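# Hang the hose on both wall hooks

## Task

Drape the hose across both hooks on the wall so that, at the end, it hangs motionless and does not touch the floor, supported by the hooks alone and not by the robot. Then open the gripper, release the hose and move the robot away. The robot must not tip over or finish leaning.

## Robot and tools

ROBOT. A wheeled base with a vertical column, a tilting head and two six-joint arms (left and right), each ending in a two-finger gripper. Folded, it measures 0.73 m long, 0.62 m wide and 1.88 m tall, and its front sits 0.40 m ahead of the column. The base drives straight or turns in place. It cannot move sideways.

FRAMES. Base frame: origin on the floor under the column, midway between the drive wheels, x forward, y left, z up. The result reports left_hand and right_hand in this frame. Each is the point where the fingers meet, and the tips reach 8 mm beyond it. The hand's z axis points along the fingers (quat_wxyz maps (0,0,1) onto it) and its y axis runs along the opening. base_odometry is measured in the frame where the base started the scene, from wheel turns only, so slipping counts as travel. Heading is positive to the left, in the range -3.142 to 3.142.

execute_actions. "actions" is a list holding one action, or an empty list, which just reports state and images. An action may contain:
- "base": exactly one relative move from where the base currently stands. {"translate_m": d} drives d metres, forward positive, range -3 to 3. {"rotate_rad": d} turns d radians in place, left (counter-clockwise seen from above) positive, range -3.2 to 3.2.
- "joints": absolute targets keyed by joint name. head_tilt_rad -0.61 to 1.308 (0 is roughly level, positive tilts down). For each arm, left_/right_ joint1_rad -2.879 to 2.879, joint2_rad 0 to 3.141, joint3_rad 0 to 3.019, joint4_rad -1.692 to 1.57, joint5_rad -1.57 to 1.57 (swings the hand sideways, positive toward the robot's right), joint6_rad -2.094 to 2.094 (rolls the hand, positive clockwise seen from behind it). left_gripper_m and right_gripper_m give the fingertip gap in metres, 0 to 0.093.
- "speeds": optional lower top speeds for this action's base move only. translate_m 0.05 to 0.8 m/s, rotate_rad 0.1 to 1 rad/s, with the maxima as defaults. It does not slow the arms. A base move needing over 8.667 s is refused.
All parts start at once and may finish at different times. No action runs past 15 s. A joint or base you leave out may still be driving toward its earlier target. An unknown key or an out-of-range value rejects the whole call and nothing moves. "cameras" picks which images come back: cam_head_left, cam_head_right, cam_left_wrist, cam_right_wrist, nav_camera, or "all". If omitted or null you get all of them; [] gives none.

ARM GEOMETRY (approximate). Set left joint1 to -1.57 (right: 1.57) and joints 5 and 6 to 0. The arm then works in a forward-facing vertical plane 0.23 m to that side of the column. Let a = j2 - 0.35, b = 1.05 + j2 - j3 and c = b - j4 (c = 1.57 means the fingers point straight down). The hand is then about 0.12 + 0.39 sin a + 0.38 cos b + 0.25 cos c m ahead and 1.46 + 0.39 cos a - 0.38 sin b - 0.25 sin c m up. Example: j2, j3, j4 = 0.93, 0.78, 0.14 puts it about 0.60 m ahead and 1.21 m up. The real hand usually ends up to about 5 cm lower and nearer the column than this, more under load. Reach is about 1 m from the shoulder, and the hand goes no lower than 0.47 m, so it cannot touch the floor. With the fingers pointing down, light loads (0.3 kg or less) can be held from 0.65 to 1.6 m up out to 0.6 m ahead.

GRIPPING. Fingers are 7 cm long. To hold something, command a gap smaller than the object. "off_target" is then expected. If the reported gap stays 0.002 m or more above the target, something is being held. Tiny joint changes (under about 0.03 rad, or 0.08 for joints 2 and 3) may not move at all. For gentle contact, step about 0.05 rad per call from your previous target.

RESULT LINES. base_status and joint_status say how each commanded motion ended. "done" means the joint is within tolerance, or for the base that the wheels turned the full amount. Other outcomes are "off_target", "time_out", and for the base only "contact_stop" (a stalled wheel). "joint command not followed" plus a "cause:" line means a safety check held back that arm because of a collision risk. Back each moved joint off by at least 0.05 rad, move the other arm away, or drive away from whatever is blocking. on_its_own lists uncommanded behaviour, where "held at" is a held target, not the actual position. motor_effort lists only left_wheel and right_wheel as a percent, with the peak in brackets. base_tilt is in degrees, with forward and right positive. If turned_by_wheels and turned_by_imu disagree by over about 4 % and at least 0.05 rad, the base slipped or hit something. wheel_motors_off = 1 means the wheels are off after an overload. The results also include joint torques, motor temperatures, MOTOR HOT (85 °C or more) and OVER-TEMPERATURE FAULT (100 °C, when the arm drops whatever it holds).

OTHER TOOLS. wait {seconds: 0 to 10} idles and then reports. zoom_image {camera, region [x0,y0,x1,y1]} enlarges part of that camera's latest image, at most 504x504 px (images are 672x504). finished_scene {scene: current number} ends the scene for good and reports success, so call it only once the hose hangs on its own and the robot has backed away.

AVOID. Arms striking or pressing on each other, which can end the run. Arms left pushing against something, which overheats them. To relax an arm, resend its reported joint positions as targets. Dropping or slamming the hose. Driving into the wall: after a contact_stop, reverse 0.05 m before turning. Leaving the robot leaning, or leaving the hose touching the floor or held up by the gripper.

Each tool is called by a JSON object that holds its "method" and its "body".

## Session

{"method": "execute_actions", "body": {"actions": []}}

Scene clock: 0.00 s.
Joint torques (N m, as the arm reports them, + toward a larger angle): no reading
Motor temperatures (°C, as the motors report them): left_arm=[22 28 25 24 22 24] | right_arm=[22 28 26 23 25 23]
base_odometry: x=+0.000 y=+0.000 heading=+0.000 (m, m, rad; odometry frame)
turned_by_wheels: +0.000 (rad since the last result)
turned_by_imu: +0.000 (rad since the last result)
base_tilt: forward=-0.7 right=-0.2 (deg)
base_status: not commanded
joint_positions: head_tilt_rad=+0.887 left_joint1_rad=-1.548 left_joint2_rad=+0.853 left_joint3_rad=+0.402 left_joint4_rad=-0.992 left_joint5_rad=-0.023 left_joint6_rad=-0.047 left_gripper_m=+0.094 right_joint1_rad=+1.544 right_joint2_rad=+0.880 right_joint3_rad=+0.390 right_joint4_rad=-0.964 right_joint5_rad=+0.029 right_joint6_rad=+0.065 right_gripper_m=+0.095
joint_status: not commanded
wheel_motors_off: 0
motor_effort: left_wheel=+2 right_wheel=+2 (%)
left_hand: x=+0.1430 y=+0.2331 z=+1.2629 quat_wxyz=(+0.443, +0.025, -0.896, -0.027) (m; base frame)
right_hand: x=+0.1353 y=-0.2357 z=+1.2592 quat_wxyz=(+0.448, -0.034, -0.893, +0.035) (m; base frame)
pictures: cam_head_left, cam_head_right, cam_left_wrist, cam_right_wrist, nav_camera
camera_calibration (this result's frames):
cam_head_left: T_world_to_cam=[[0.00668445, -0.997265, -0.0736047, 0.14195], [-0.816039, 0.0371022, -0.576804, 0.92685], [0.577958, 0.06392, -0.81356, 1.15654], [0, 0, 0, 1]] pos_world=[0.086966, 0.0332478, 1.48597]
cam_head_right: T_world_to_cam=[[0.00749098, -0.997999, -0.062777, 0.0565714], [-0.802618, 0.0314445, -0.595664, 0.953827], [0.596446, 0.0548481, -0.800777, 1.13769], [0, 0, 0, 1]] pos_world=[0.0865629, -0.0359346, 1.48275]
cam_left_wrist: T_world_to_cam=[[0.02016, -0.995924, -0.0879141, 0.341947], [-0.0157711, -0.0882378, 0.995975, -1.23348], [-0.999672, -0.0186923, -0.0174857, 0.291948], [0, 0, 0, 1]] pos_world=[0.265506, 0.237171, 1.26368]
cam_right_wrist: T_world_to_cam=[[-0.03422, -0.994813, 0.0957949, -0.352816], [-0.010442, 0.0962017, 0.995307, -1.22012], [-0.99936, 0.0330591, -0.0136799, 0.28543], [0, 0, 0, 1]] pos_world=[0.260433, -0.243044, 1.2521]
Images, in order (width x height): cam_head_left 672x504, cam_head_right 672x504, cam_left_wrist 672x504, cam_right_wrist 672x504, nav_camera 672x504.

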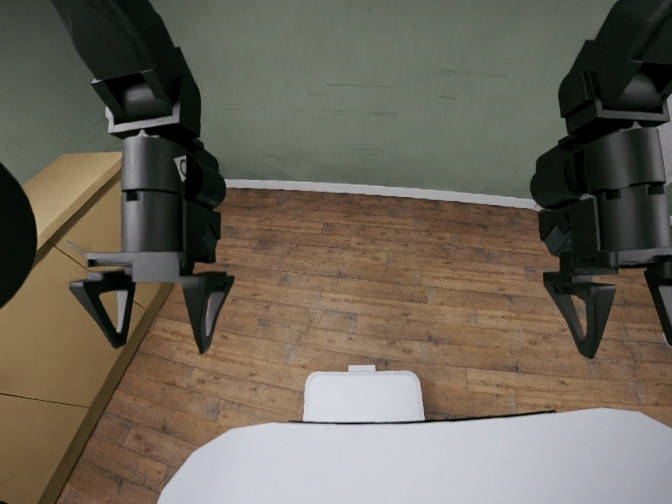

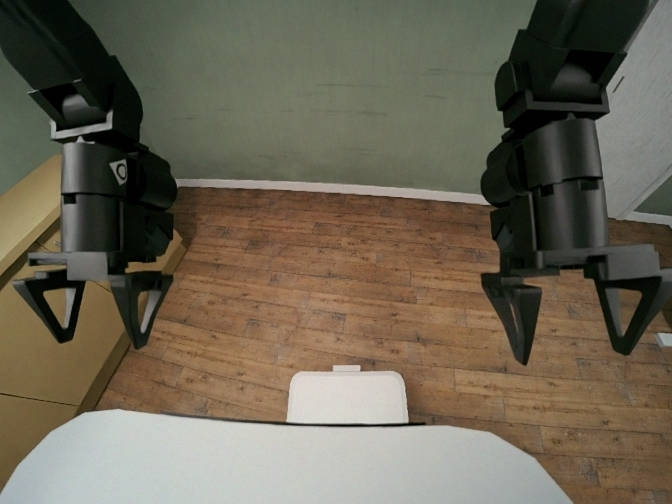

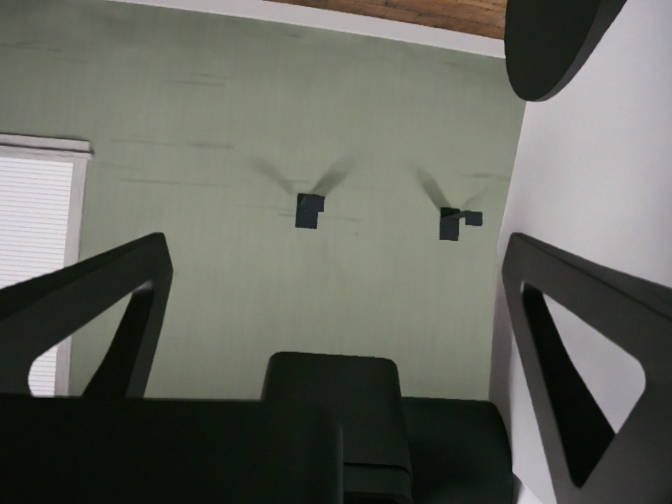

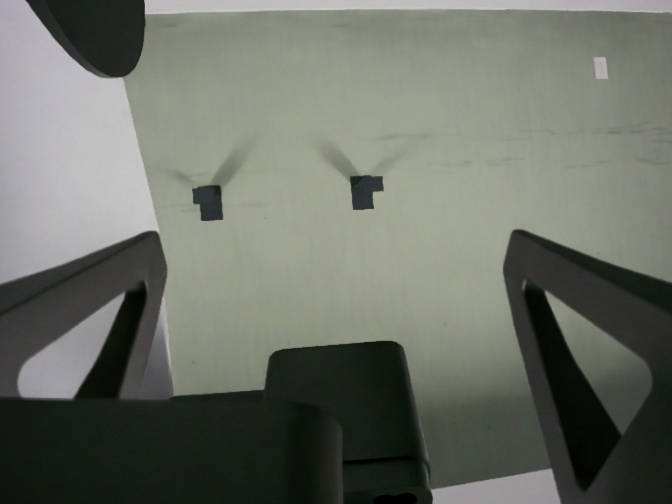

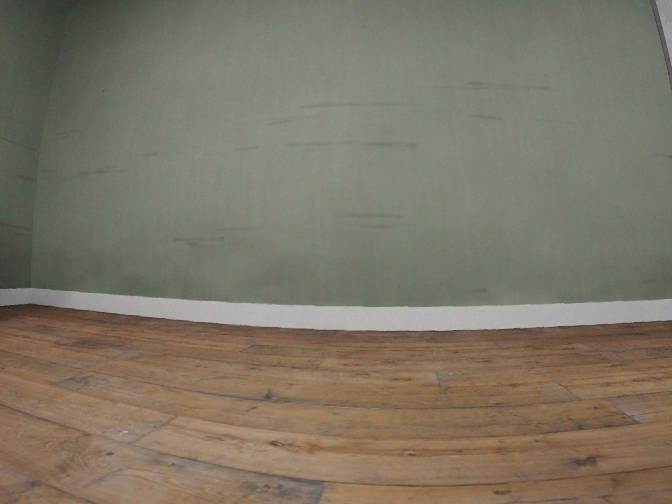

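{"method": "execute_actions", "body": {"actions": [{"base":{"rotate_rad":-1.74},"joints":{"head_tilt_rad":0.45}}], "cameras": ["cam_head_left","cam_head_right","nav_camera"]}}

Scene clock: 11.50 s.
Joint torques (N m, as the arm reports them, + toward a larger angle): left_arm=[-0.89 -6.16 -0.05 -2.05 -0.09  0.02] | right_arm=[ 0.49 -5.59 -1.29 -1.64  0.05  0.16]
Motor temperatures (°C, as the motors report them): left_arm=[22 28 25 24 22 24] | right_arm=[22 28 26 23 25 23]
base_odometry: x=+0.000 y=+0.000 heading=-1.739 (m, m, rad; odometry frame)
turned_by_wheels: -1.739 (rad since the last result)
turned_by_imu: -1.745 (rad since the last result)
base_tilt: forward=-0.7 right=-0.3 (deg)
base_status: done
joint_positions: head_tilt_rad=+0.469 left_joint1_rad=-1.548 left_joint2_rad=+0.853 left_joint3_rad=+0.402 left_joint4_rad=-0.992 left_joint5_rad=-0.023 left_joint6_rad=-0.047 left_gripper_m=+0.094 right_joint1_rad=+1.544 right_joint2_rad=+0.880 right_joint3_rad=+0.390 right_joint4_rad=-0.964 right_joint5_rad=+0.029 right_joint6_rad=+0.065 right_gripper_m=+0.095
joint_status: all done
wheel_motors_off: 0
motor_effort: left_wheel=+2(48) right_wheel=-2(66) (%)
left_hand: x=+0.1430 y=+0.2331 z=+1.2629 quat_wxyz=(+0.443, +0.025, -0.896, -0.027) (m; base frame)
right_hand: x=+0.1353 y=-0.2357 z=+1.2592 quat_wxyz=(+0.448, -0.034, -0.893, +0.035) (m; base frame)
pictures: cam_head_left, cam_head_right, nav_camera
camera_calibration (this result's frames):
cam_head_left: T_world_to_cam=[[0.0360165, -0.997265, -0.064538, 0.126521], [-0.511252, 0.0371022, -0.85863, 1.34562], [0.858676, 0.06392, -0.508517, 0.672739], [0, 0, 0, 1]] pos_world=[0.10573, 0.0332478, 1.50566]
cam_head_right: T_world_to_cam=[[0.0323537, -0.997999, -0.0543167, 0.0422994], [-0.491325, 0.0314445, -0.870409, 1.36137], [0.870375, 0.0548481, -0.489325, 0.644359], [0, 0, 0, 1]] pos_world=[0.106672, -0.0359346, 1.50255]
Images, in order (width x height): cam_head_left 672x504, cam_head_right 672x504, nav_camera 672x504.

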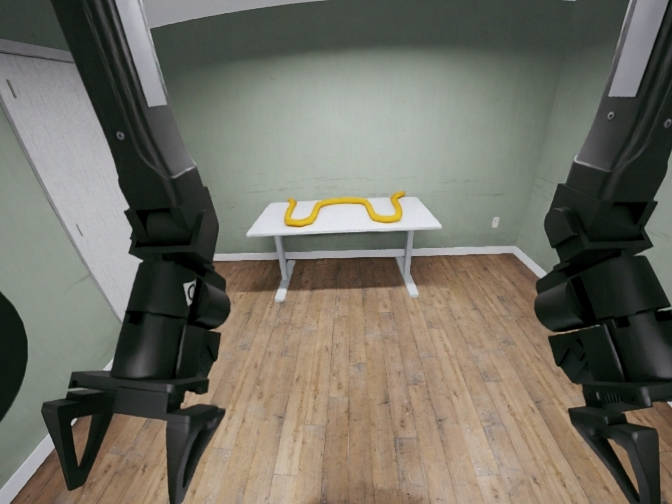

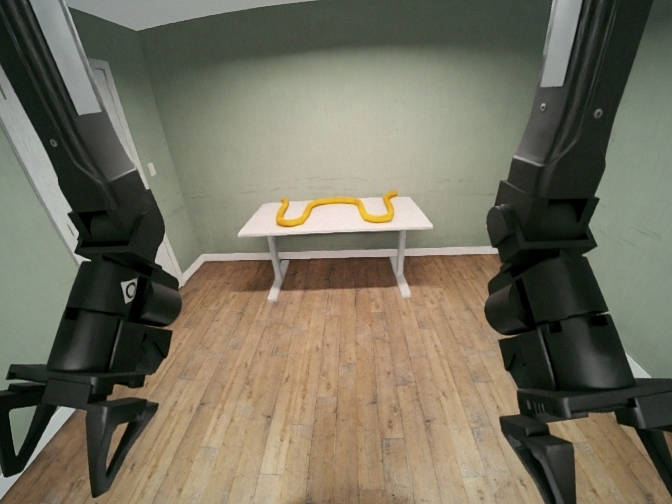

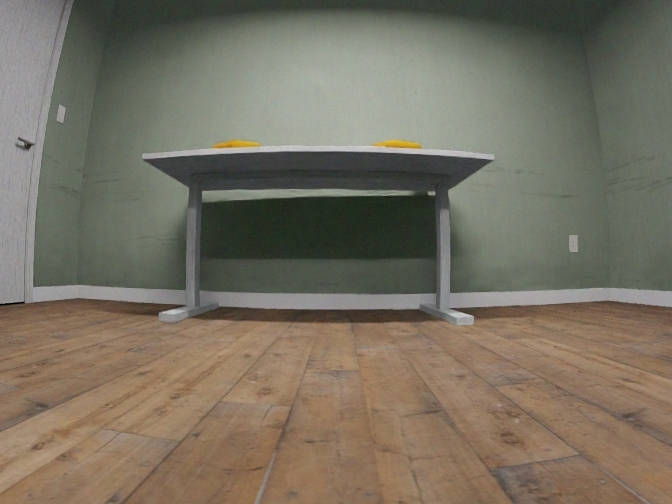

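{"method": "execute_actions", "body": {"actions": [{"base":{"rotate_rad":0.05}}], "cameras": []}}

{"method": "execute_actions", "body": {"actions": [{"base":{"translate_m":1.0},"joints":{"head_tilt_rad":0.8}}], "cameras": ["cam_head_left","nav_camera"]}}

{"method": "zoom_image", "body": {"camera": "cam_head_left", "region": [220, 120, 520, 280]}}

Scene clock: 19.40 s.
Joint torques (N m, as the arm reports them, + toward a larger angle): left_arm=[-0.76 -6.29 -0.18 -2.09 -0.08  0.03] | right_arm=[ 0.42 -5.57 -1.28 -1.64  0.06  0.16]
Motor temperatures (°C, as the motors report them): left_arm=[22 28 25 24 22 24] | right_arm=[22 28 26 24 25 23]
base_odometry: x=+0.000 y=+0.000 heading=-1.690 (m, m, rad; odometry frame)
turned_by_wheels: +0.049 (rad since the last result)
turned_by_imu: +0.050 (rad since the last result)
base_tilt: forward=-0.7 right=-0.3 (deg)
base_status: done
joint_positions: head_tilt_rad=+0.469 left_joint1_rad=-1.548 left_joint2_rad=+0.853 left_joint3_rad=+0.402 left_joint4_rad=-0.992 left_joint5_rad=-0.023 left_joint6_rad=-0.047 left_gripper_m=+0.094 right_joint1_rad=+1.544 right_joint2_rad=+0.880 right_joint3_rad=+0.390 right_joint4_rad=-0.964 right_joint5_rad=+0.029 right_joint6_rad=+0.065 right_gripper_m=+0.095
joint_status: not commanded
wheel_motors_off: 0
motor_effort: left_wheel=-2(21) right_wheel=+1(16) (%)
left_hand: x=+0.1430 y=+0.2331 z=+1.2629 quat_wxyz=(+0.443, +0.025, -0.896, -0.027) (m; base frame)
right_hand: x=+0.1353 y=-0.2357 z=+1.2592 quat_wxyz=(+0.448, -0.034, -0.893, +0.035) (m; base frame)
pictures: none
No camera images: the call's "cameras" was empty. Leave "cameras" out to get every camera's image.

Scene clock: 22.43 s.
Joint torques (N m, as the arm reports them, + toward a larger angle): left_arm=[-0.96 -6.13 -0.2  -2.05 -0.08  0.02] | right_arm=[ 0.48 -5.57 -1.42 -1.63  0.05  0.16]
Motor temperatures (°C, as the motors report them): left_arm=[22 28 25 24 22 24] | right_arm=[22 28 26 24 25 23]
base_odometry: x=-0.120 y=-0.993 heading=-1.691 (m, m, rad; odometry frame)
turned_by_wheels: -0.001 (rad since the last result)
turned_by_imu: +0.000 (rad since the last result)
base_tilt: forward=-0.7 right=-0.2 (deg)
base_status: done
joint_positions: head_tilt_rad=+0.803 left_joint1_rad=-1.548 left_joint2_rad=+0.853 left_joint3_rad=+0.404 left_joint4_rad=-0.992 left_joint5_rad=-0.023 left_joint6_rad=-0.047 left_gripper_m=+0.094 right_joint1_rad=+1.544 right_joint2_rad=+0.879 right_joint3_rad=+0.392 right_joint4_rad=-0.964 right_joint5_rad=+0.029 right_joint6_rad=+0.065 right_gripper_m=+0.095
joint_status: all done
wheel_motors_off: 0
motor_effort: left_wheel=-1(59) right_wheel=+0(80) (%)
left_hand: x=+0.1438 y=+0.2331 z=+1.2626 quat_wxyz=(+0.443, +0.025, -0.896, -0.027) (m; base frame)
right_hand: x=+0.1364 y=-0.2358 z=+1.2588 quat_wxyz=(+0.447, -0.034, -0.893, +0.035) (m; base frame)
pictures: cam_head_left, nav_camera
camera_calibration (this result's frames):
cam_head_left: T_world_to_cam=[[0.0128687, -0.997265, -0.0727787, 0.140369], [-0.764482, 0.0371022, -0.643577, 1.0271], [0.644517, 0.06392, -0.761914, 1.07368], [0, 0, 0, 1]] pos_world=[0.091391, 0.0332478, 1.48928]
Images, in order (width x height): cam_head_left 672x504, nav_camera 672x504.

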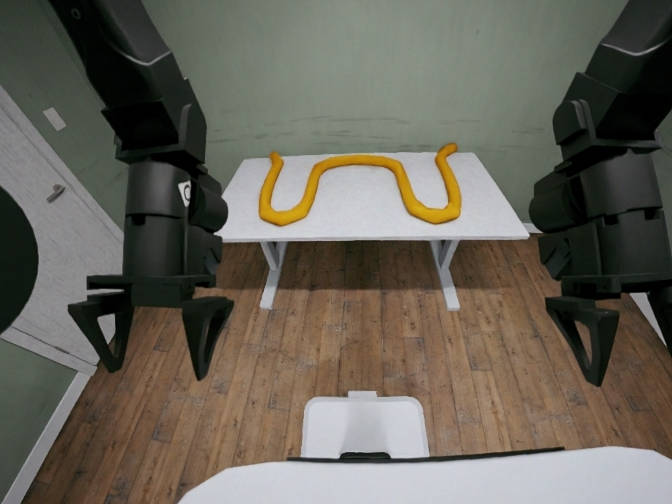

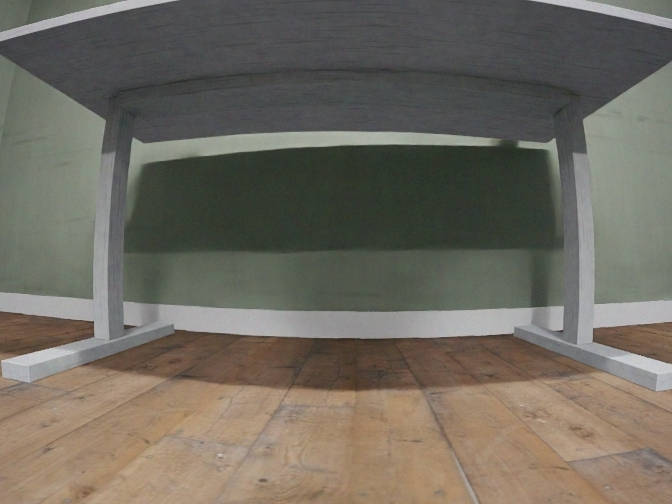

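Region (220, 120, 520, 280) of cam_head_left's 672x504 image, scaled by 1.680, with more detail than that image has; it fills the top 269 rows of this view, and the rest is white.

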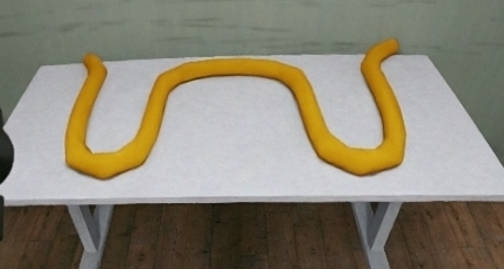

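{"method": "execute_actions", "body": {"actions": [{"base":{"translate_m":0.42},"joints":{"head_tilt_rad":1.0,"left_joint1_rad":-1.485,"left_joint2_rad":1.82,"left_joint3_rad":1.45,"left_joint4_rad":-0.15,"left_joint5_rad":0,"left_joint6_rad":-1.9,"right_joint1_rad":1.495,"right_joint2_rad":1.82,"right_joint3_rad":1.45,"right_joint4_rad":-0.15,"right_joint5_rad":0,"right_joint6_rad":1.92}}], "cameras": ["cam_head_left","cam_left_wrist","cam_right_wrist"]}}

Scene clock: 53.43 s.
Joint torques (N m, as the arm reports them, + toward a larger angle): left_arm=[  0.5  -16.9    1.69  -0.26  -0.13  -0.1 ] | right_arm=[ -1.09 -15.07   0.77   0.55   0.1    0.3 ]
Motor temperatures (°C, as the motors report them): left_arm=[22 28 25 24 22 24] | right_arm=[22 28 26 24 25 23]
base_odometry: x=-0.170 y=-1.410 heading=-1.692 (m, m, rad; odometry frame)
turned_by_wheels: -0.001 (rad since the last result)
turned_by_imu: -0.001 (rad since the last result)
base_tilt: forward=-0.7 right=-0.3 (deg)
base_status: done
joint_positions: head_tilt_rad=+1.001 left_joint1_rad=-1.487 left_joint2_rad=+1.819 left_joint3_rad=+1.452 left_joint4_rad=-0.155 left_joint5_rad=-0.002 left_joint6_rad=-1.882 left_gripper_m=+0.095 right_joint1_rad=+1.501 right_joint2_rad=+1.818 right_joint3_rad=+1.455 right_joint4_rad=-0.156 right_joint5_rad=+0.001 right_joint6_rad=+1.905 right_gripper_m=+0.095
joint_status: all done
wheel_motors_off: 0
motor_effort: left_wheel=-1(39) right_wheel=+1(39) (%)
left_hand: x=+0.5653 y=+0.2878 z=+0.8729 quat_wxyz=(-0.031, +0.820, -0.571, -0.021) (m; base frame)
right_hand: x=+0.5678 y=-0.2778 z=+0.8728 quat_wxyz=(-0.026, -0.824, -0.565, +0.016) (m; base frame)
pictures: cam_head_left, cam_left_wrist, cam_right_wrist
camera_calibration (this result's frames):
cam_head_left: T_world_to_cam=[[-0.00170673, -0.997265, -0.0738879, 0.142806], [-0.876193, 0.0371022, -0.480529, 0.781595], [0.481957, 0.06392, -0.87386, 1.2542], [0, 0, 0, 1]] pos_world=[0.0806, 0.0332478, 1.48213]
cam_left_wrist: T_world_to_cam=[[0.933585, 0.358006, 0.0158081, -0.642972], [0.294562, -0.791768, 0.535104, -0.404299], [0.204087, -0.494909, -0.844638, 0.886964], [0, 0, 0, 1]] pos_world=[0.538343, 0.349044, 0.97567]
cam_right_wrist: T_world_to_cam=[[-0.930768, 0.364596, -0.0272253, 0.651225], [0.292715, 0.787739, 0.542019, -0.411377], [0.219064, 0.496525, -0.839925, 0.871867], [0, 0, 0, 1]] pos_world=[0.53556, -0.34628, 0.973007]
Images, in order (width x height): cam_head_left 672x504, cam_left_wrist 672x504, cam_right_wrist 672x504.

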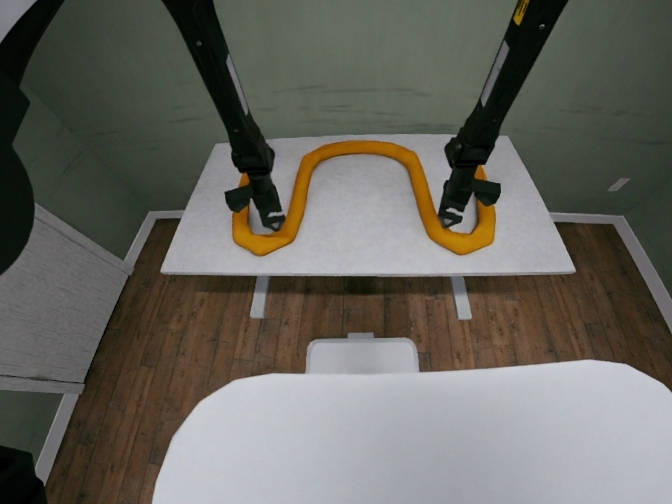

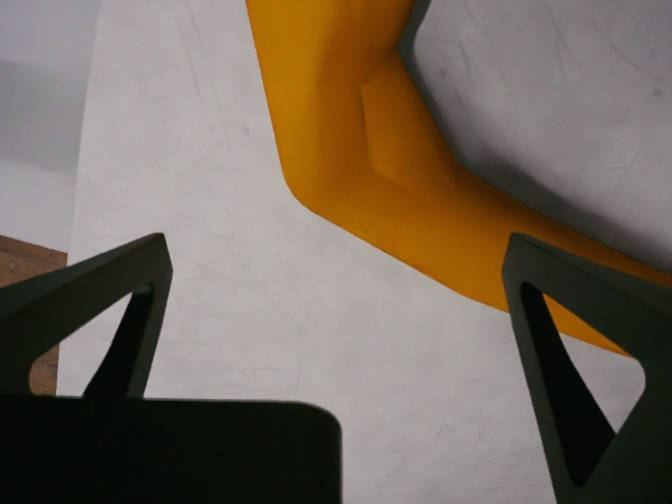

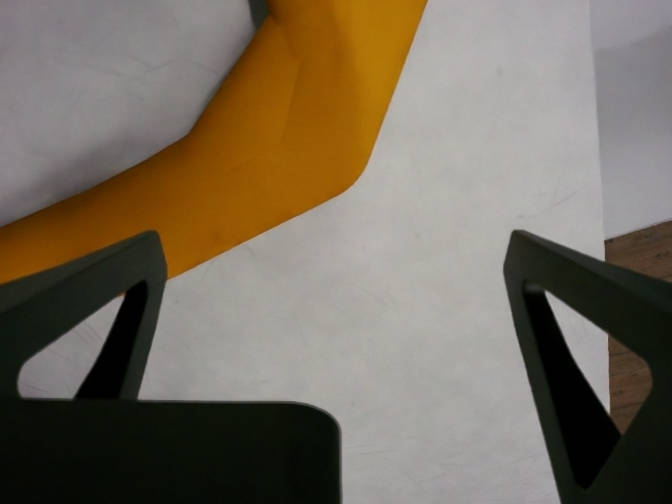

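{"method": "execute_actions", "body": {"actions": [{"joints":{"left_joint1_rad":-1.462,"left_joint2_rad":2.0,"left_joint3_rad":1.64,"left_joint4_rad":-0.158,"left_joint6_rad":-2.03,"right_joint1_rad":1.455,"right_joint2_rad":2.0,"right_joint3_rad":1.635,"right_joint4_rad":-0.16,"right_joint6_rad":2.09}}], "cameras": ["cam_left_wrist","cam_right_wrist"]}}

Scene clock: 75.57 s.
Joint torques (N m, as the arm reports them, + toward a larger angle): left_arm=[  1.78 -17.04   2.12  -0.57  -0.14  -0.11] | right_arm=[ -1.87 -15.94   1.29   0.03   0.13   0.29]
Motor temperatures (°C, as the motors report them): left_arm=[22 30 25 24 22 24] | right_arm=[22 30 26 23 25 23]
base_odometry: x=-0.170 y=-1.410 heading=-1.692 (m, m, rad; odometry frame)
turned_by_wheels: +0.000 (rad since the last result)
turned_by_imu: +0.000 (rad since the last result)
base_tilt: forward=-0.7 right=-0.3 (deg)
base_status: not commanded
joint_positions: head_tilt_rad=+1.001 left_joint1_rad=-1.467 left_joint2_rad=+2.009 left_joint3_rad=+1.636 left_joint4_rad=-0.155 left_joint5_rad=-0.002 left_joint6_rad=-2.013 left_gripper_m=+0.095 right_joint1_rad=+1.456 right_joint2_rad=+2.010 right_joint3_rad=+1.631 right_joint4_rad=-0.156 right_joint5_rad=+0.001 right_joint6_rad=+2.076 right_gripper_m=+0.095
joint_status: all done
wheel_motors_off: 0
motor_effort: left_wheel=-3(1) right_wheel=+2(2) (%)
left_hand: x=+0.5611 y=+0.3087 z=+0.8012 quat_wxyz=(-0.038, +0.858, -0.512, -0.026) (m; base frame)
right_hand: x=+0.5562 y=-0.3186 z=+0.8012 quat_wxyz=(-0.040, -0.875, -0.482, +0.031) (m; base frame)
pictures: cam_left_wrist, cam_right_wrist
camera_calibration (this result's frames):
cam_left_wrist: T_world_to_cam=[[0.874307, 0.484587, 0.0276255, -0.660683], [0.40024, -0.751985, 0.523762, -0.410637], [0.274582, -0.446872, -0.851417, 0.788648], [0, 0, 0, 1]] pos_world=[0.525445, 0.36379, 0.904795]
cam_right_wrist: T_world_to_cam=[[-0.843245, 0.535793, -0.0431728, 0.672012], [0.442175, 0.737086, 0.511063, -0.411461], [0.305646, 0.411862, -0.858458, 0.774169], [0, 0, 0, 1]] pos_world=[0.511986, -0.375628, 0.903887]
Images, in order (width x height): cam_left_wrist 672x504, cam_right_wrist 672x504.

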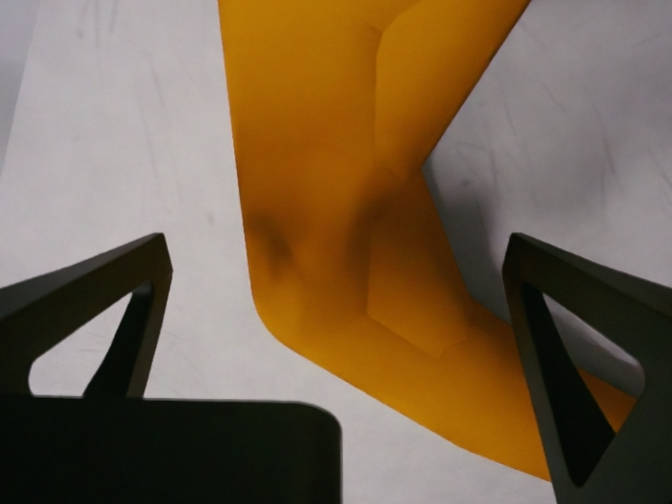

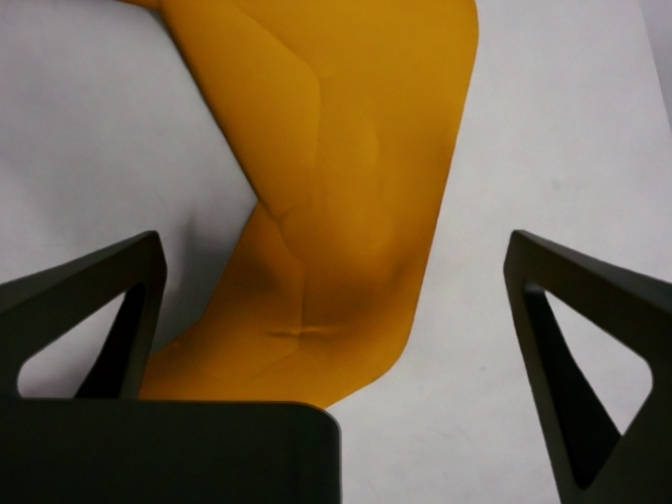

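{"method": "execute_actions", "body": {"actions": [{"joints":{"left_joint2_rad":2.15,"left_joint3_rad":1.805,"left_joint4_rad":-0.165,"right_joint2_rad":2.14,"right_joint3_rad":1.78,"right_joint4_rad":-0.16}}], "cameras": ["cam_left_wrist","cam_right_wrist"]}}

Scene clock: 83.90 s.
Joint torques (N m, as the arm reports them, + toward a larger angle): left_arm=[  1.3  -16.61   2.55  -0.48  -0.31  -0.1 ] | right_arm=[ -2.01 -15.32   1.46   0.3    0.3    0.29]
Motor temperatures (°C, as the motors report them): left_arm=[22 30 25 24 22 24] | right_arm=[22 31 26 23 25 23]
base_odometry: x=-0.170 y=-1.410 heading=-1.692 (m, m, rad; odometry frame)
turned_by_wheels: +0.000 (rad since the last result)
turned_by_imu: +0.000 (rad since the last result)
base_tilt: forward=-0.7 right=-0.2 (deg)
base_status: not commanded
joint_positions: head_tilt_rad=+1.001 left_joint1_rad=-1.467 left_joint2_rad=+2.154 left_joint3_rad=+1.798 left_joint4_rad=-0.166 left_joint5_rad=+0.003 left_joint6_rad=-2.013 left_gripper_m=+0.095 right_joint1_rad=+1.456 right_joint2_rad=+2.144 right_joint3_rad=+1.774 right_joint4_rad=-0.161 right_joint5_rad=-0.002 right_joint6_rad=+2.076 right_gripper_m=+0.095
joint_status: all done
wheel_motors_off: 0
motor_effort: left_wheel=-4(2) right_wheel=+1(2) (%)
left_hand: x=+0.5598 y=+0.3126 z=+0.7474 quat_wxyz=(-0.037, +0.858, -0.512, -0.022) (m; base frame)
right_hand: x=+0.5520 y=-0.3227 z=+0.7510 quat_wxyz=(-0.040, -0.875, -0.482, +0.028) (m; base frame)
pictures: cam_left_wrist, cam_right_wrist
camera_calibration (this result's frames):
cam_left_wrist: T_world_to_cam=[[0.874199, 0.484603, 0.030599, -0.66211], [0.396987, -0.749587, 0.529642, -0.382317], [0.279603, -0.450865, -0.847669, 0.740585], [0, 0, 0, 1]] pos_world=[0.523521, 0.368185, 0.850522]
cam_right_wrist: T_world_to_cam=[[-0.843254, 0.535687, -0.0443016, 0.669351], [0.44008, 0.735371, 0.515325, -0.383551], [0.308631, 0.415053, -0.855849, 0.731501], [0, 0, 0, 1]] pos_world=[0.507461, -0.380123, 0.853361]
Images, in order (width x height): cam_left_wrist 672x504, cam_right_wrist 672x504.

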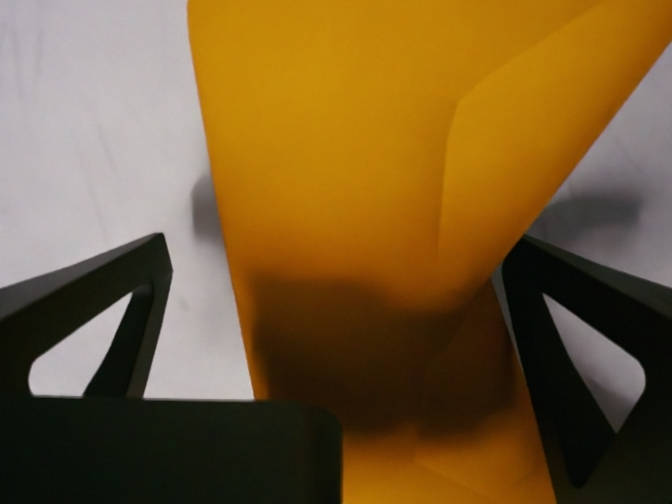

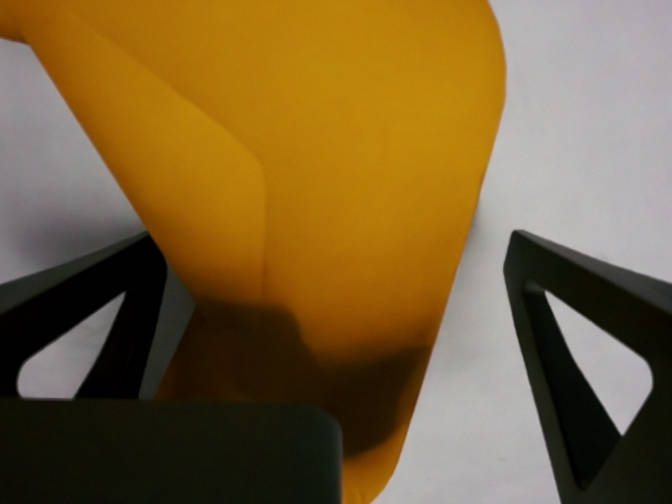

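{"method": "execute_actions", "body": {"actions": [{"joints":{"left_gripper_m":0.02,"right_gripper_m":0.02}}], "cameras": []}}

{"method": "execute_actions", "body": {"actions": [{"joints":{"left_joint1_rad":-1.43,"left_joint2_rad":1.65,"left_joint3_rad":1.35,"left_joint4_rad":-0.22,"left_joint6_rad":-1.8,"right_joint1_rad":1.43,"right_joint2_rad":1.65,"right_joint3_rad":1.35,"right_joint4_rad":-0.22,"right_joint6_rad":1.8}}], "cameras": ["cam_head_left"]}}

Scene clock: 105.87 s.
Joint torques (N m, as the arm reports them, + toward a larger angle): left_arm=[  1.44 -17.09   2.4   -0.42  -0.25  -0.1 ] | right_arm=[ -1.93 -15.25   1.45   0.29   0.24   0.28]
Motor temperatures (°C, as the motors report them): left_arm=[22 31 25 24 22 24] | right_arm=[22 31 26 23 25 23]
base_odometry: x=-0.170 y=-1.410 heading=-1.692 (m, m, rad; odometry frame)
turned_by_wheels: +0.000 (rad since the last result)
turned_by_imu: +0.000 (rad since the last result)
base_tilt: forward=-0.7 right=-0.3 (deg)
base_status: not commanded
joint_positions: head_tilt_rad=+1.001 left_joint1_rad=-1.467 left_joint2_rad=+2.154 left_joint3_rad=+1.799 left_joint4_rad=-0.166 left_joint5_rad=+0.001 left_joint6_rad=-2.014 left_gripper_m=+0.059 right_joint1_rad=+1.456 right_joint2_rad=+2.144 right_joint3_rad=+1.774 right_joint4_rad=-0.161 right_joint5_rad=-0.001 right_joint6_rad=+2.077 right_gripper_m=+0.061
joint_status: left_gripper_m off_target (ended at +0.059, target +0.020); right_gripper_m off_target (ended at +0.061, target +0.020)
wheel_motors_off: 0
motor_effort: left_wheel=-5(3) right_wheel=+1(1) (%)
left_hand: x=+0.5607 y=+0.3129 z=+0.7475 quat_wxyz=(-0.038, +0.858, -0.512, -0.022) (m; base frame)
right_hand: x=+0.5524 y=-0.3230 z=+0.7510 quat_wxyz=(-0.041, -0.875, -0.482, +0.028) (m; base frame)
pictures: none
No camera images: the call's "cameras" was empty. Leave "cameras" out to get every camera's image.

Scene clock: 107.27 s.
Joint torques (N m, as the arm reports them, + toward a larger angle): left_arm=[  1.16 -17.8    2.11  -0.42  -0.29   0.18] | right_arm=[ -1.87 -16.27   1.55   0.25   0.26  -0.03]
Motor temperatures (°C, as the motors report them): left_arm=[22 31 25 24 22 24] | right_arm=[22 31 26 23 25 23]
base_odometry: x=-0.170 y=-1.410 heading=-1.692 (m, m, rad; odometry frame)
turned_by_wheels: +0.000 (rad since the last result)
turned_by_imu: +0.000 (rad since the last result)
base_tilt: forward=-0.7 right=-0.2 (deg)
base_status: not commanded
joint_positions: head_tilt_rad=+1.001 left_joint1_rad=-1.431 left_joint2_rad=+1.661 left_joint3_rad=+1.351 left_joint4_rad=-0.221 left_joint5_rad=+0.001 left_joint6_rad=-1.819 left_gripper_m=+0.059 right_joint1_rad=+1.436 right_joint2_rad=+1.663 right_joint3_rad=+1.349 right_joint4_rad=-0.220 right_joint5_rad=-0.001 right_joint6_rad=+1.818 right_gripper_m=+0.061
joint_status: all done
wheel_motors_off: 0
motor_effort: left_wheel=-3(4) right_wheel=+2(2) (%)
left_hand: x=+0.5724 y=+0.3217 z=+0.9404 quat_wxyz=(-0.045, +0.809, -0.585, -0.039) (m; base frame)
right_hand: x=+0.5699 y=-0.3192 z=+0.9388 quat_wxyz=(-0.042, -0.808, -0.586, +0.040) (m; base frame)
pictures: cam_head_left
camera_calibration (this result's frames):
cam_head_left: T_world_to_cam=[[-0.00170673, -0.997265, -0.0738879, 0.142806], [-0.876193, 0.0371022, -0.480529, 0.781595], [0.481956, 0.06392, -0.873861, 1.2542], [0, 0, 0, 1]] pos_world=[0.0806, 0.0332478, 1.48213]
Images, in order (width x height): cam_head_left 672x504.

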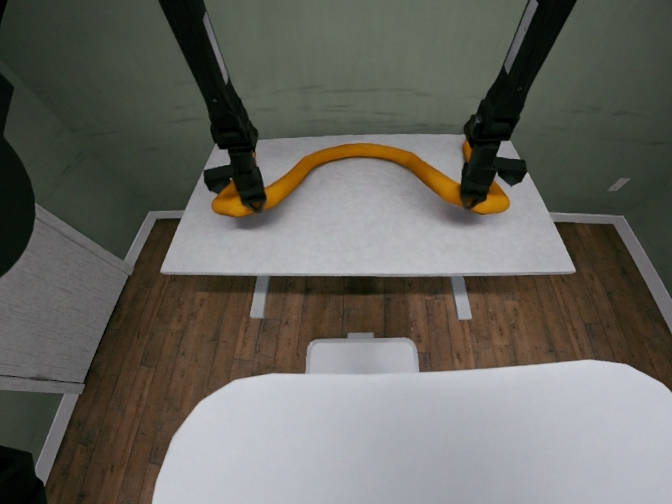

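{"method": "execute_actions", "body": {"actions": [{"base":{"translate_m":-1.11},"speeds":{"translate_m":0.4},"joints":{"head_tilt_rad":0.7,"left_joint1_rad":-1.36,"left_joint2_rad":1.10,"left_joint3_rad":1.05,"left_joint4_rad":-0.45,"left_joint6_rad":-1.45,"right_joint1_rad":1.36,"right_joint2_rad":1.10,"right_joint3_rad":1.05,"right_joint4_rad":-0.45,"right_joint6_rad":1.45}}], "cameras": []}}

{"method": "execute_actions", "body": {"actions": [{"base":{"rotate_rad":-1.62},"speeds":{"rotate_rad":0.8}}], "cameras": ["cam_head_left","nav_camera"]}}

Scene clock: 119.50 s.
Joint torques (N m, as the arm reports them, + toward a larger angle): left_arm=[  0.4  -17.33   4.79  -0.28  -0.48   0.04] | right_arm=[ -0.88 -15.55   4.8    0.53   0.25   0.21]
Motor temperatures (°C, as the motors report them): left_arm=[22 31 26 24 22 24] | right_arm=[22 32 26 23 25 23]
base_odometry: x=-0.036 y=-0.308 heading=-1.694 (m, m, rad; odometry frame)
turned_by_wheels: -0.002 (rad since the last result)
turned_by_imu: -0.004 (rad since the last result)
base_tilt: forward=-0.7 right=-0.3 (deg)
base_status: done
joint_positions: head_tilt_rad=+0.716 left_joint1_rad=-1.357 left_joint2_rad=+1.133 left_joint3_rad=+1.037 left_joint4_rad=-0.456 left_joint5_rad=+0.005 left_joint6_rad=-1.453 left_gripper_m=+0.059 right_joint1_rad=+1.354 right_joint2_rad=+1.136 right_joint3_rad=+1.024 right_joint4_rad=-0.457 right_joint5_rad=+0.001 right_joint6_rad=+1.444 right_gripper_m=+0.060
joint_status: all done
wheel_motors_off: 0
motor_effort: left_wheel=-2(59) right_wheel=+1(65) (%)
left_hand: x=+0.5423 y=+0.3325 z=+1.1446 quat_wxyz=(-0.049, +0.701, -0.707, -0.076) (m; base frame)
right_hand: x=+0.5331 y=-0.3354 z=+1.1419 quat_wxyz=(-0.045, -0.699, -0.709, +0.084) (m; base frame)
pictures: none
No camera images: the call's "cameras" was empty. Leave "cameras" out to get every camera's image.

Scene clock: 123.07 s.
Joint torques (N m, as the arm reports them, + toward a larger angle): left_arm=[  0.88 -16.8    4.63  -0.27  -0.5    0.05] | right_arm=[ -1.38 -15.6    4.83   0.37   0.42   0.21]
Motor temperatures (°C, as the motors report them): left_arm=[22 31 26 24 22 24] | right_arm=[22 32 26 23 25 23]
base_odometry: x=-0.036 y=-0.308 heading=+2.970 (m, m, rad; odometry frame)
turned_by_wheels: -1.619 (rad since the last result)
turned_by_imu: -1.623 (rad since the last result)
base_tilt: forward=-0.6 right=-0.3 (deg)
base_status: done
joint_positions: head_tilt_rad=+0.716 left_joint1_rad=-1.363 left_joint2_rad=+1.133 left_joint3_rad=+1.037 left_joint4_rad=-0.456 left_joint5_rad=+0.007 left_joint6_rad=-1.453 left_gripper_m=+0.059 right_joint1_rad=+1.361 right_joint2_rad=+1.136 right_joint3_rad=+1.024 right_joint4_rad=-0.453 right_joint5_rad=-0.003 right_joint6_rad=+1.445 right_gripper_m=+0.060
joint_status: not commanded
wheel_motors_off: 0
motor_effort: left_wheel=+2(74) right_wheel=-4(55) (%)
left_hand: x=+0.5426 y=+0.3292 z=+1.1440 quat_wxyz=(-0.047, +0.700, -0.708, -0.073) (m; base frame)
right_hand: x=+0.5344 y=-0.3316 z=+1.1412 quat_wxyz=(-0.043, -0.698, -0.710, +0.080) (m; base frame)
pictures: cam_head_left, nav_camera
camera_calibration (this result's frames):
cam_head_left: T_world_to_cam=[[0.0190922, -0.997265, -0.071399, 0.137933], [-0.706181, 0.0371022, -0.707058, 1.12195], [0.707774, 0.06392, -0.703541, 0.980622], [0, 0, 0, 1]] pos_world=[0.0956073, 0.0332478, 1.49304]
Images, in order (width x height): cam_head_left 672x504, nav_camera 672x504.

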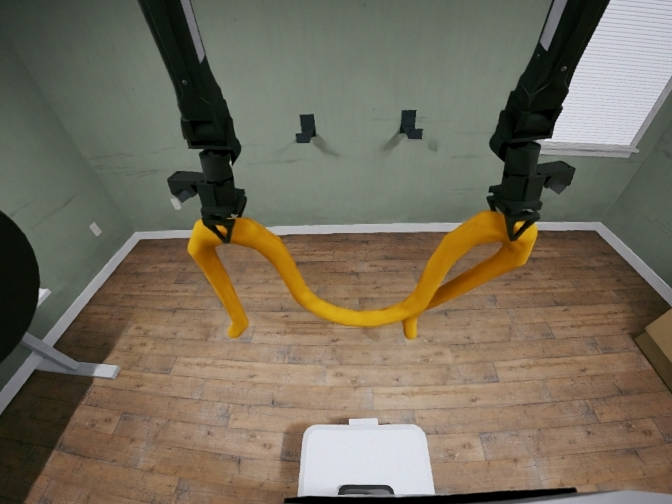

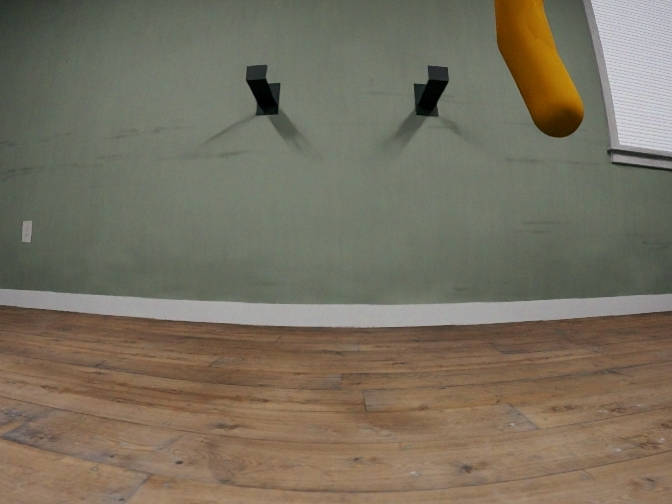

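{"method": "execute_actions", "body": {"actions": [{"base":{"rotate_rad":-0.028},"joints":{"head_tilt_rad":0.85}}], "cameras": []}}

{"method": "execute_actions", "body": {"actions": [{"base":{"translate_m":0.93},"speeds":{"translate_m":0.4},"joints":{"left_joint1_rad":-1.17,"left_joint5_rad":0.33,"left_joint6_rad":-1.37,"right_joint1_rad":1.17,"right_joint5_rad":-0.33,"right_joint6_rad":1.37}}], "cameras": ["cam_head_left","cam_left_wrist","cam_right_wrist"]}}

Scene clock: 139.07 s.
Joint torques (N m, as the arm reports them, + toward a larger angle): left_arm=[  0.77 -17.07   4.67  -0.26  -0.46   0.05] | right_arm=[ -1.42 -15.61   4.86   0.38   0.28   0.2 ]
Motor temperatures (°C, as the motors report them): left_arm=[22 31 26 24 22 24] | right_arm=[22 32 27 23 25 23]
base_odometry: x=-0.036 y=-0.308 heading=+2.942 (m, m, rad; odometry frame)
turned_by_wheels: -0.027 (rad since the last result)
turned_by_imu: -0.029 (rad since the last result)
base_tilt: forward=-0.7 right=-0.3 (deg)
base_status: done
joint_positions: head_tilt_rad=+0.851 left_joint1_rad=-1.363 left_joint2_rad=+1.133 left_joint3_rad=+1.037 left_joint4_rad=-0.456 left_joint5_rad=+0.005 left_joint6_rad=-1.453 left_gripper_m=+0.059 right_joint1_rad=+1.361 right_joint2_rad=+1.136 right_joint3_rad=+1.024 right_joint4_rad=-0.453 right_joint5_rad=+0.000 right_joint6_rad=+1.445 right_gripper_m=+0.060
joint_status: all done
wheel_motors_off: 0
motor_effort: left_wheel=+2(36) right_wheel=-2(34) (%)
left_hand: x=+0.5426 y=+0.3293 z=+1.1440 quat_wxyz=(-0.047, +0.700, -0.708, -0.074) (m; base frame)
right_hand: x=+0.5343 y=-0.3321 z=+1.1412 quat_wxyz=(-0.044, -0.698, -0.710, +0.081) (m; base frame)
pictures: none
No camera images: the call's "cameras" was empty. Leave "cameras" out to get every camera's image.

Scene clock: 142.77 s.
Joint torques (N m, as the arm reports them, + toward a larger angle): left_arm=[  2.08 -16.47   4.81  -0.16  -0.09   0.16] | right_arm=[ -2.58 -15.07   4.92   0.47  -0.18   0.05]
Motor temperatures (°C, as the motors report them): left_arm=[22 31 26 24 22 24] | right_arm=[22 32 27 23 25 23]
base_odometry: x=-0.947 y=-0.123 heading=+2.940 (m, m, rad; odometry frame)
turned_by_wheels: -0.002 (rad since the last result)
turned_by_imu: -0.002 (rad since the last result)
base_tilt: forward=-0.7 right=-0.3 (deg)
base_status: done
joint_positions: head_tilt_rad=+0.852 left_joint1_rad=-1.169 left_joint2_rad=+1.133 left_joint3_rad=+1.036 left_joint4_rad=-0.457 left_joint5_rad=+0.328 left_joint6_rad=-1.386 left_gripper_m=+0.059 right_joint1_rad=+1.165 right_joint2_rad=+1.136 right_joint3_rad=+1.024 right_joint4_rad=-0.453 right_joint5_rad=-0.323 right_joint6_rad=+1.380 right_gripper_m=+0.060
joint_status: all done
wheel_motors_off: 0
motor_effort: left_wheel=-1(67) right_wheel=+1(73) (%)
left_hand: x=+0.5379 y=+0.3708 z=+1.1594 quat_wxyz=(-0.007, +0.715, -0.699, -0.006) (m; base frame)
right_hand: x=+0.5306 y=-0.3740 z=+1.1572 quat_wxyz=(-0.006, -0.715, -0.699, +0.012) (m; base frame)
pictures: cam_head_left, cam_left_wrist, cam_right_wrist
camera_calibration (this result's frames):
cam_head_left: T_world_to_cam=[[0.00923995, -0.997265, -0.0733278, 0.141396], [-0.795488, 0.0371022, -0.604832, 0.968986], [0.605899, 0.06392, -0.79297, 1.12344], [0, 0, 0, 1]] pos_world=[0.0888224, 0.0332478, 1.48729]
cam_left_wrist: T_world_to_cam=[[0.999341, 0.0352767, -0.00858328, -0.539064], [0.0337452, -0.815313, 0.578036, -0.384533], [0.0133931, -0.577945, -0.815966, 1.27571], [0, 0, 0, 1]] pos_world=[0.534599, 0.442793, 1.25859]
cam_right_wrist: T_world_to_cam=[[-0.999603, 0.0274149, 0.00644785, 0.530901], [0.0262148, 0.822072, 0.56878, -0.355591], [0.0102925, 0.568724, -0.822464, 1.28417], [0, 0, 0, 1]] pos_world=[0.526795, -0.452573, 1.25502]
Images, in order (width x height): cam_head_left 672x504, cam_left_wrist 672x504, cam_right_wrist 672x504.

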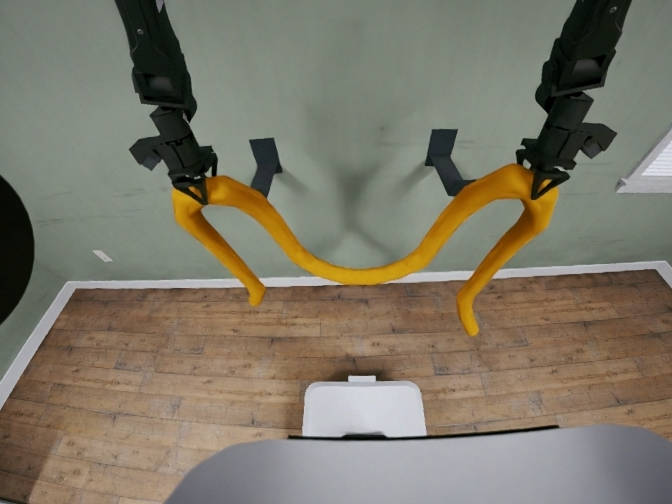

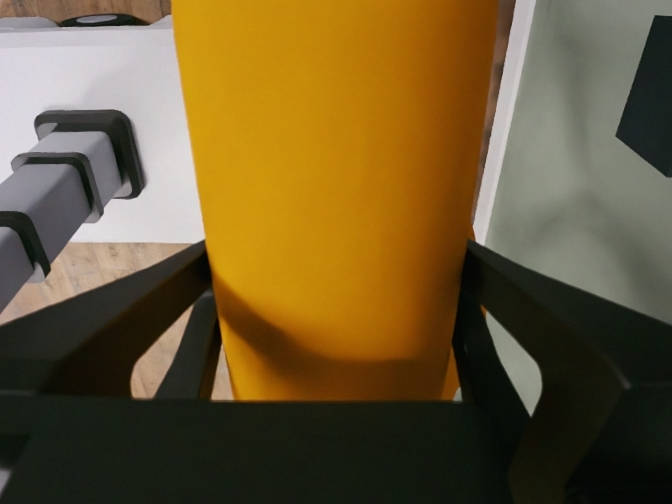

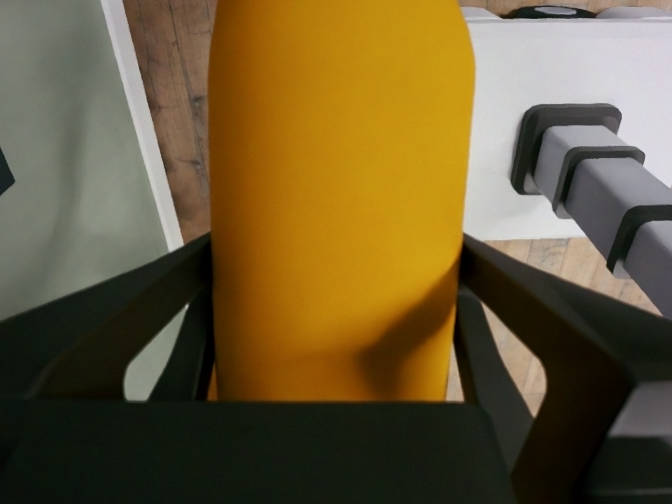

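{"method": "execute_actions", "body": {"actions": [{"base":{"translate_m":0.315},"speeds":{"translate_m":0.13},"joints":{"left_joint1_rad":-1.09,"left_joint5_rad":0.36}}], "cameras": ["cam_head_left","cam_left_wrist","cam_right_wrist"]}}

Scene clock: 165.90 s.
Joint torques (N m, as the arm reports them, + toward a larger angle): left_arm=[  3.72 -16.52   5.09  -0.1   -0.18   0.15] | right_arm=[ -2.62 -15.08   4.89   0.43  -0.17   0.05]
Motor temperatures (°C, as the motors report them): left_arm=[22 32 27 24 22 24] | right_arm=[22 32 27 23 25 23]
base_odometry: x=-1.256 y=-0.060 heading=+2.939 (m, m, rad; odometry frame)
turned_by_wheels: -0.002 (rad since the last result)
turned_by_imu: -0.004 (rad since the last result)
base_tilt: forward=-0.7 right=-0.2 (deg)
base_status: done
joint_positions: head_tilt_rad=+0.852 left_joint1_rad=-1.101 left_joint2_rad=+1.134 left_joint3_rad=+1.034 left_joint4_rad=-0.457 left_joint5_rad=+0.360 left_joint6_rad=-1.386 left_gripper_m=+0.059 right_joint1_rad=+1.166 right_joint2_rad=+1.136 right_joint3_rad=+1.024 right_joint4_rad=-0.454 right_joint5_rad=-0.323 right_joint6_rad=+1.380 right_gripper_m=+0.060
joint_status: all done
wheel_motors_off: 0
motor_effort: left_wheel=+0(46) right_wheel=+1(35) (%)
left_hand: x=+0.5326 y=+0.3980 z=+1.1680 quat_wxyz=(-0.018, +0.727, -0.687, -0.013) (m; base frame)
right_hand: x=+0.5306 y=-0.3734 z=+1.1571 quat_wxyz=(-0.005, -0.715, -0.699, +0.011) (m; base frame)
pictures: cam_head_left, cam_left_wrist, cam_right_wrist
camera_calibration (this result's frames):
cam_head_left: T_world_to_cam=[[0.00922855, -0.997265, -0.0733292, 0.141399], [-0.795582, 0.0371022, -0.604709, 0.9688], [0.605776, 0.06392, -0.793064, 1.12359], [0, 0, 0, 1]] pos_world=[0.0888142, 0.0332478, 1.48729]
cam_left_wrist: T_world_to_cam=[[0.997558, 0.0698114, -0.00204457, -0.555089], [0.0591461, -0.828865, 0.556313, -0.349942], [0.0371423, -0.555075, -0.83097, 1.29434], [0, 0, 0, 1]] pos_world=[0.526357, 0.467151, 1.2691]
cam_right_wrist: T_world_to_cam=[[-0.999613, 0.026966, 0.00682733, 0.530282], [0.0260511, 0.821476, 0.569647, -0.357117], [0.0097526, 0.569605, -0.821861, 1.28364], [0, 0, 0, 1]] pos_world=[0.526861, -0.452105, 1.25479]
Images, in order (width x height): cam_head_left 672x504, cam_left_wrist 672x504, cam_right_wrist 672x504.

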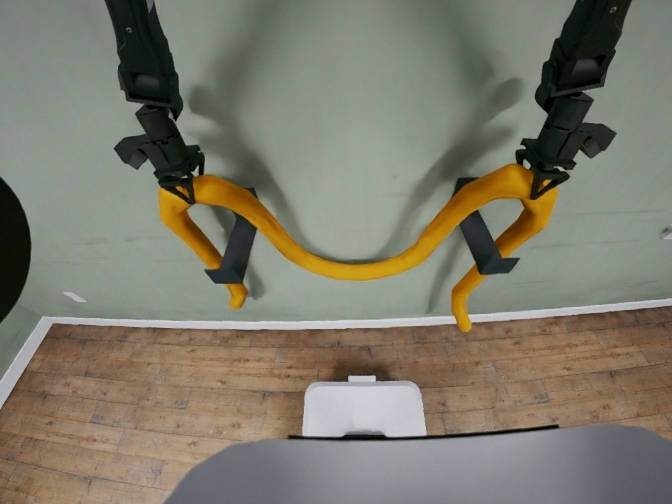

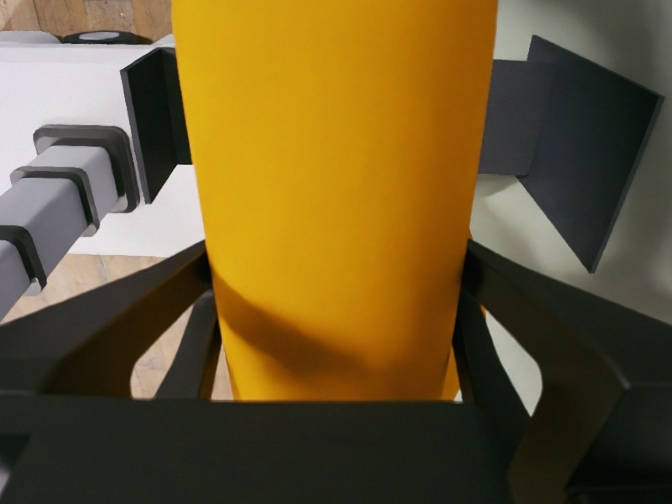

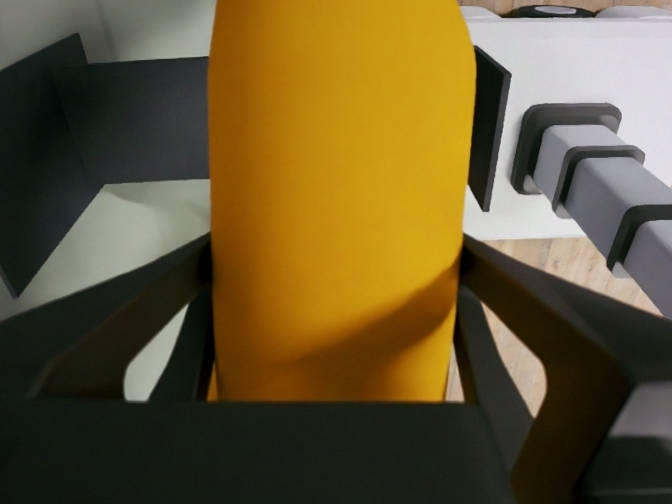

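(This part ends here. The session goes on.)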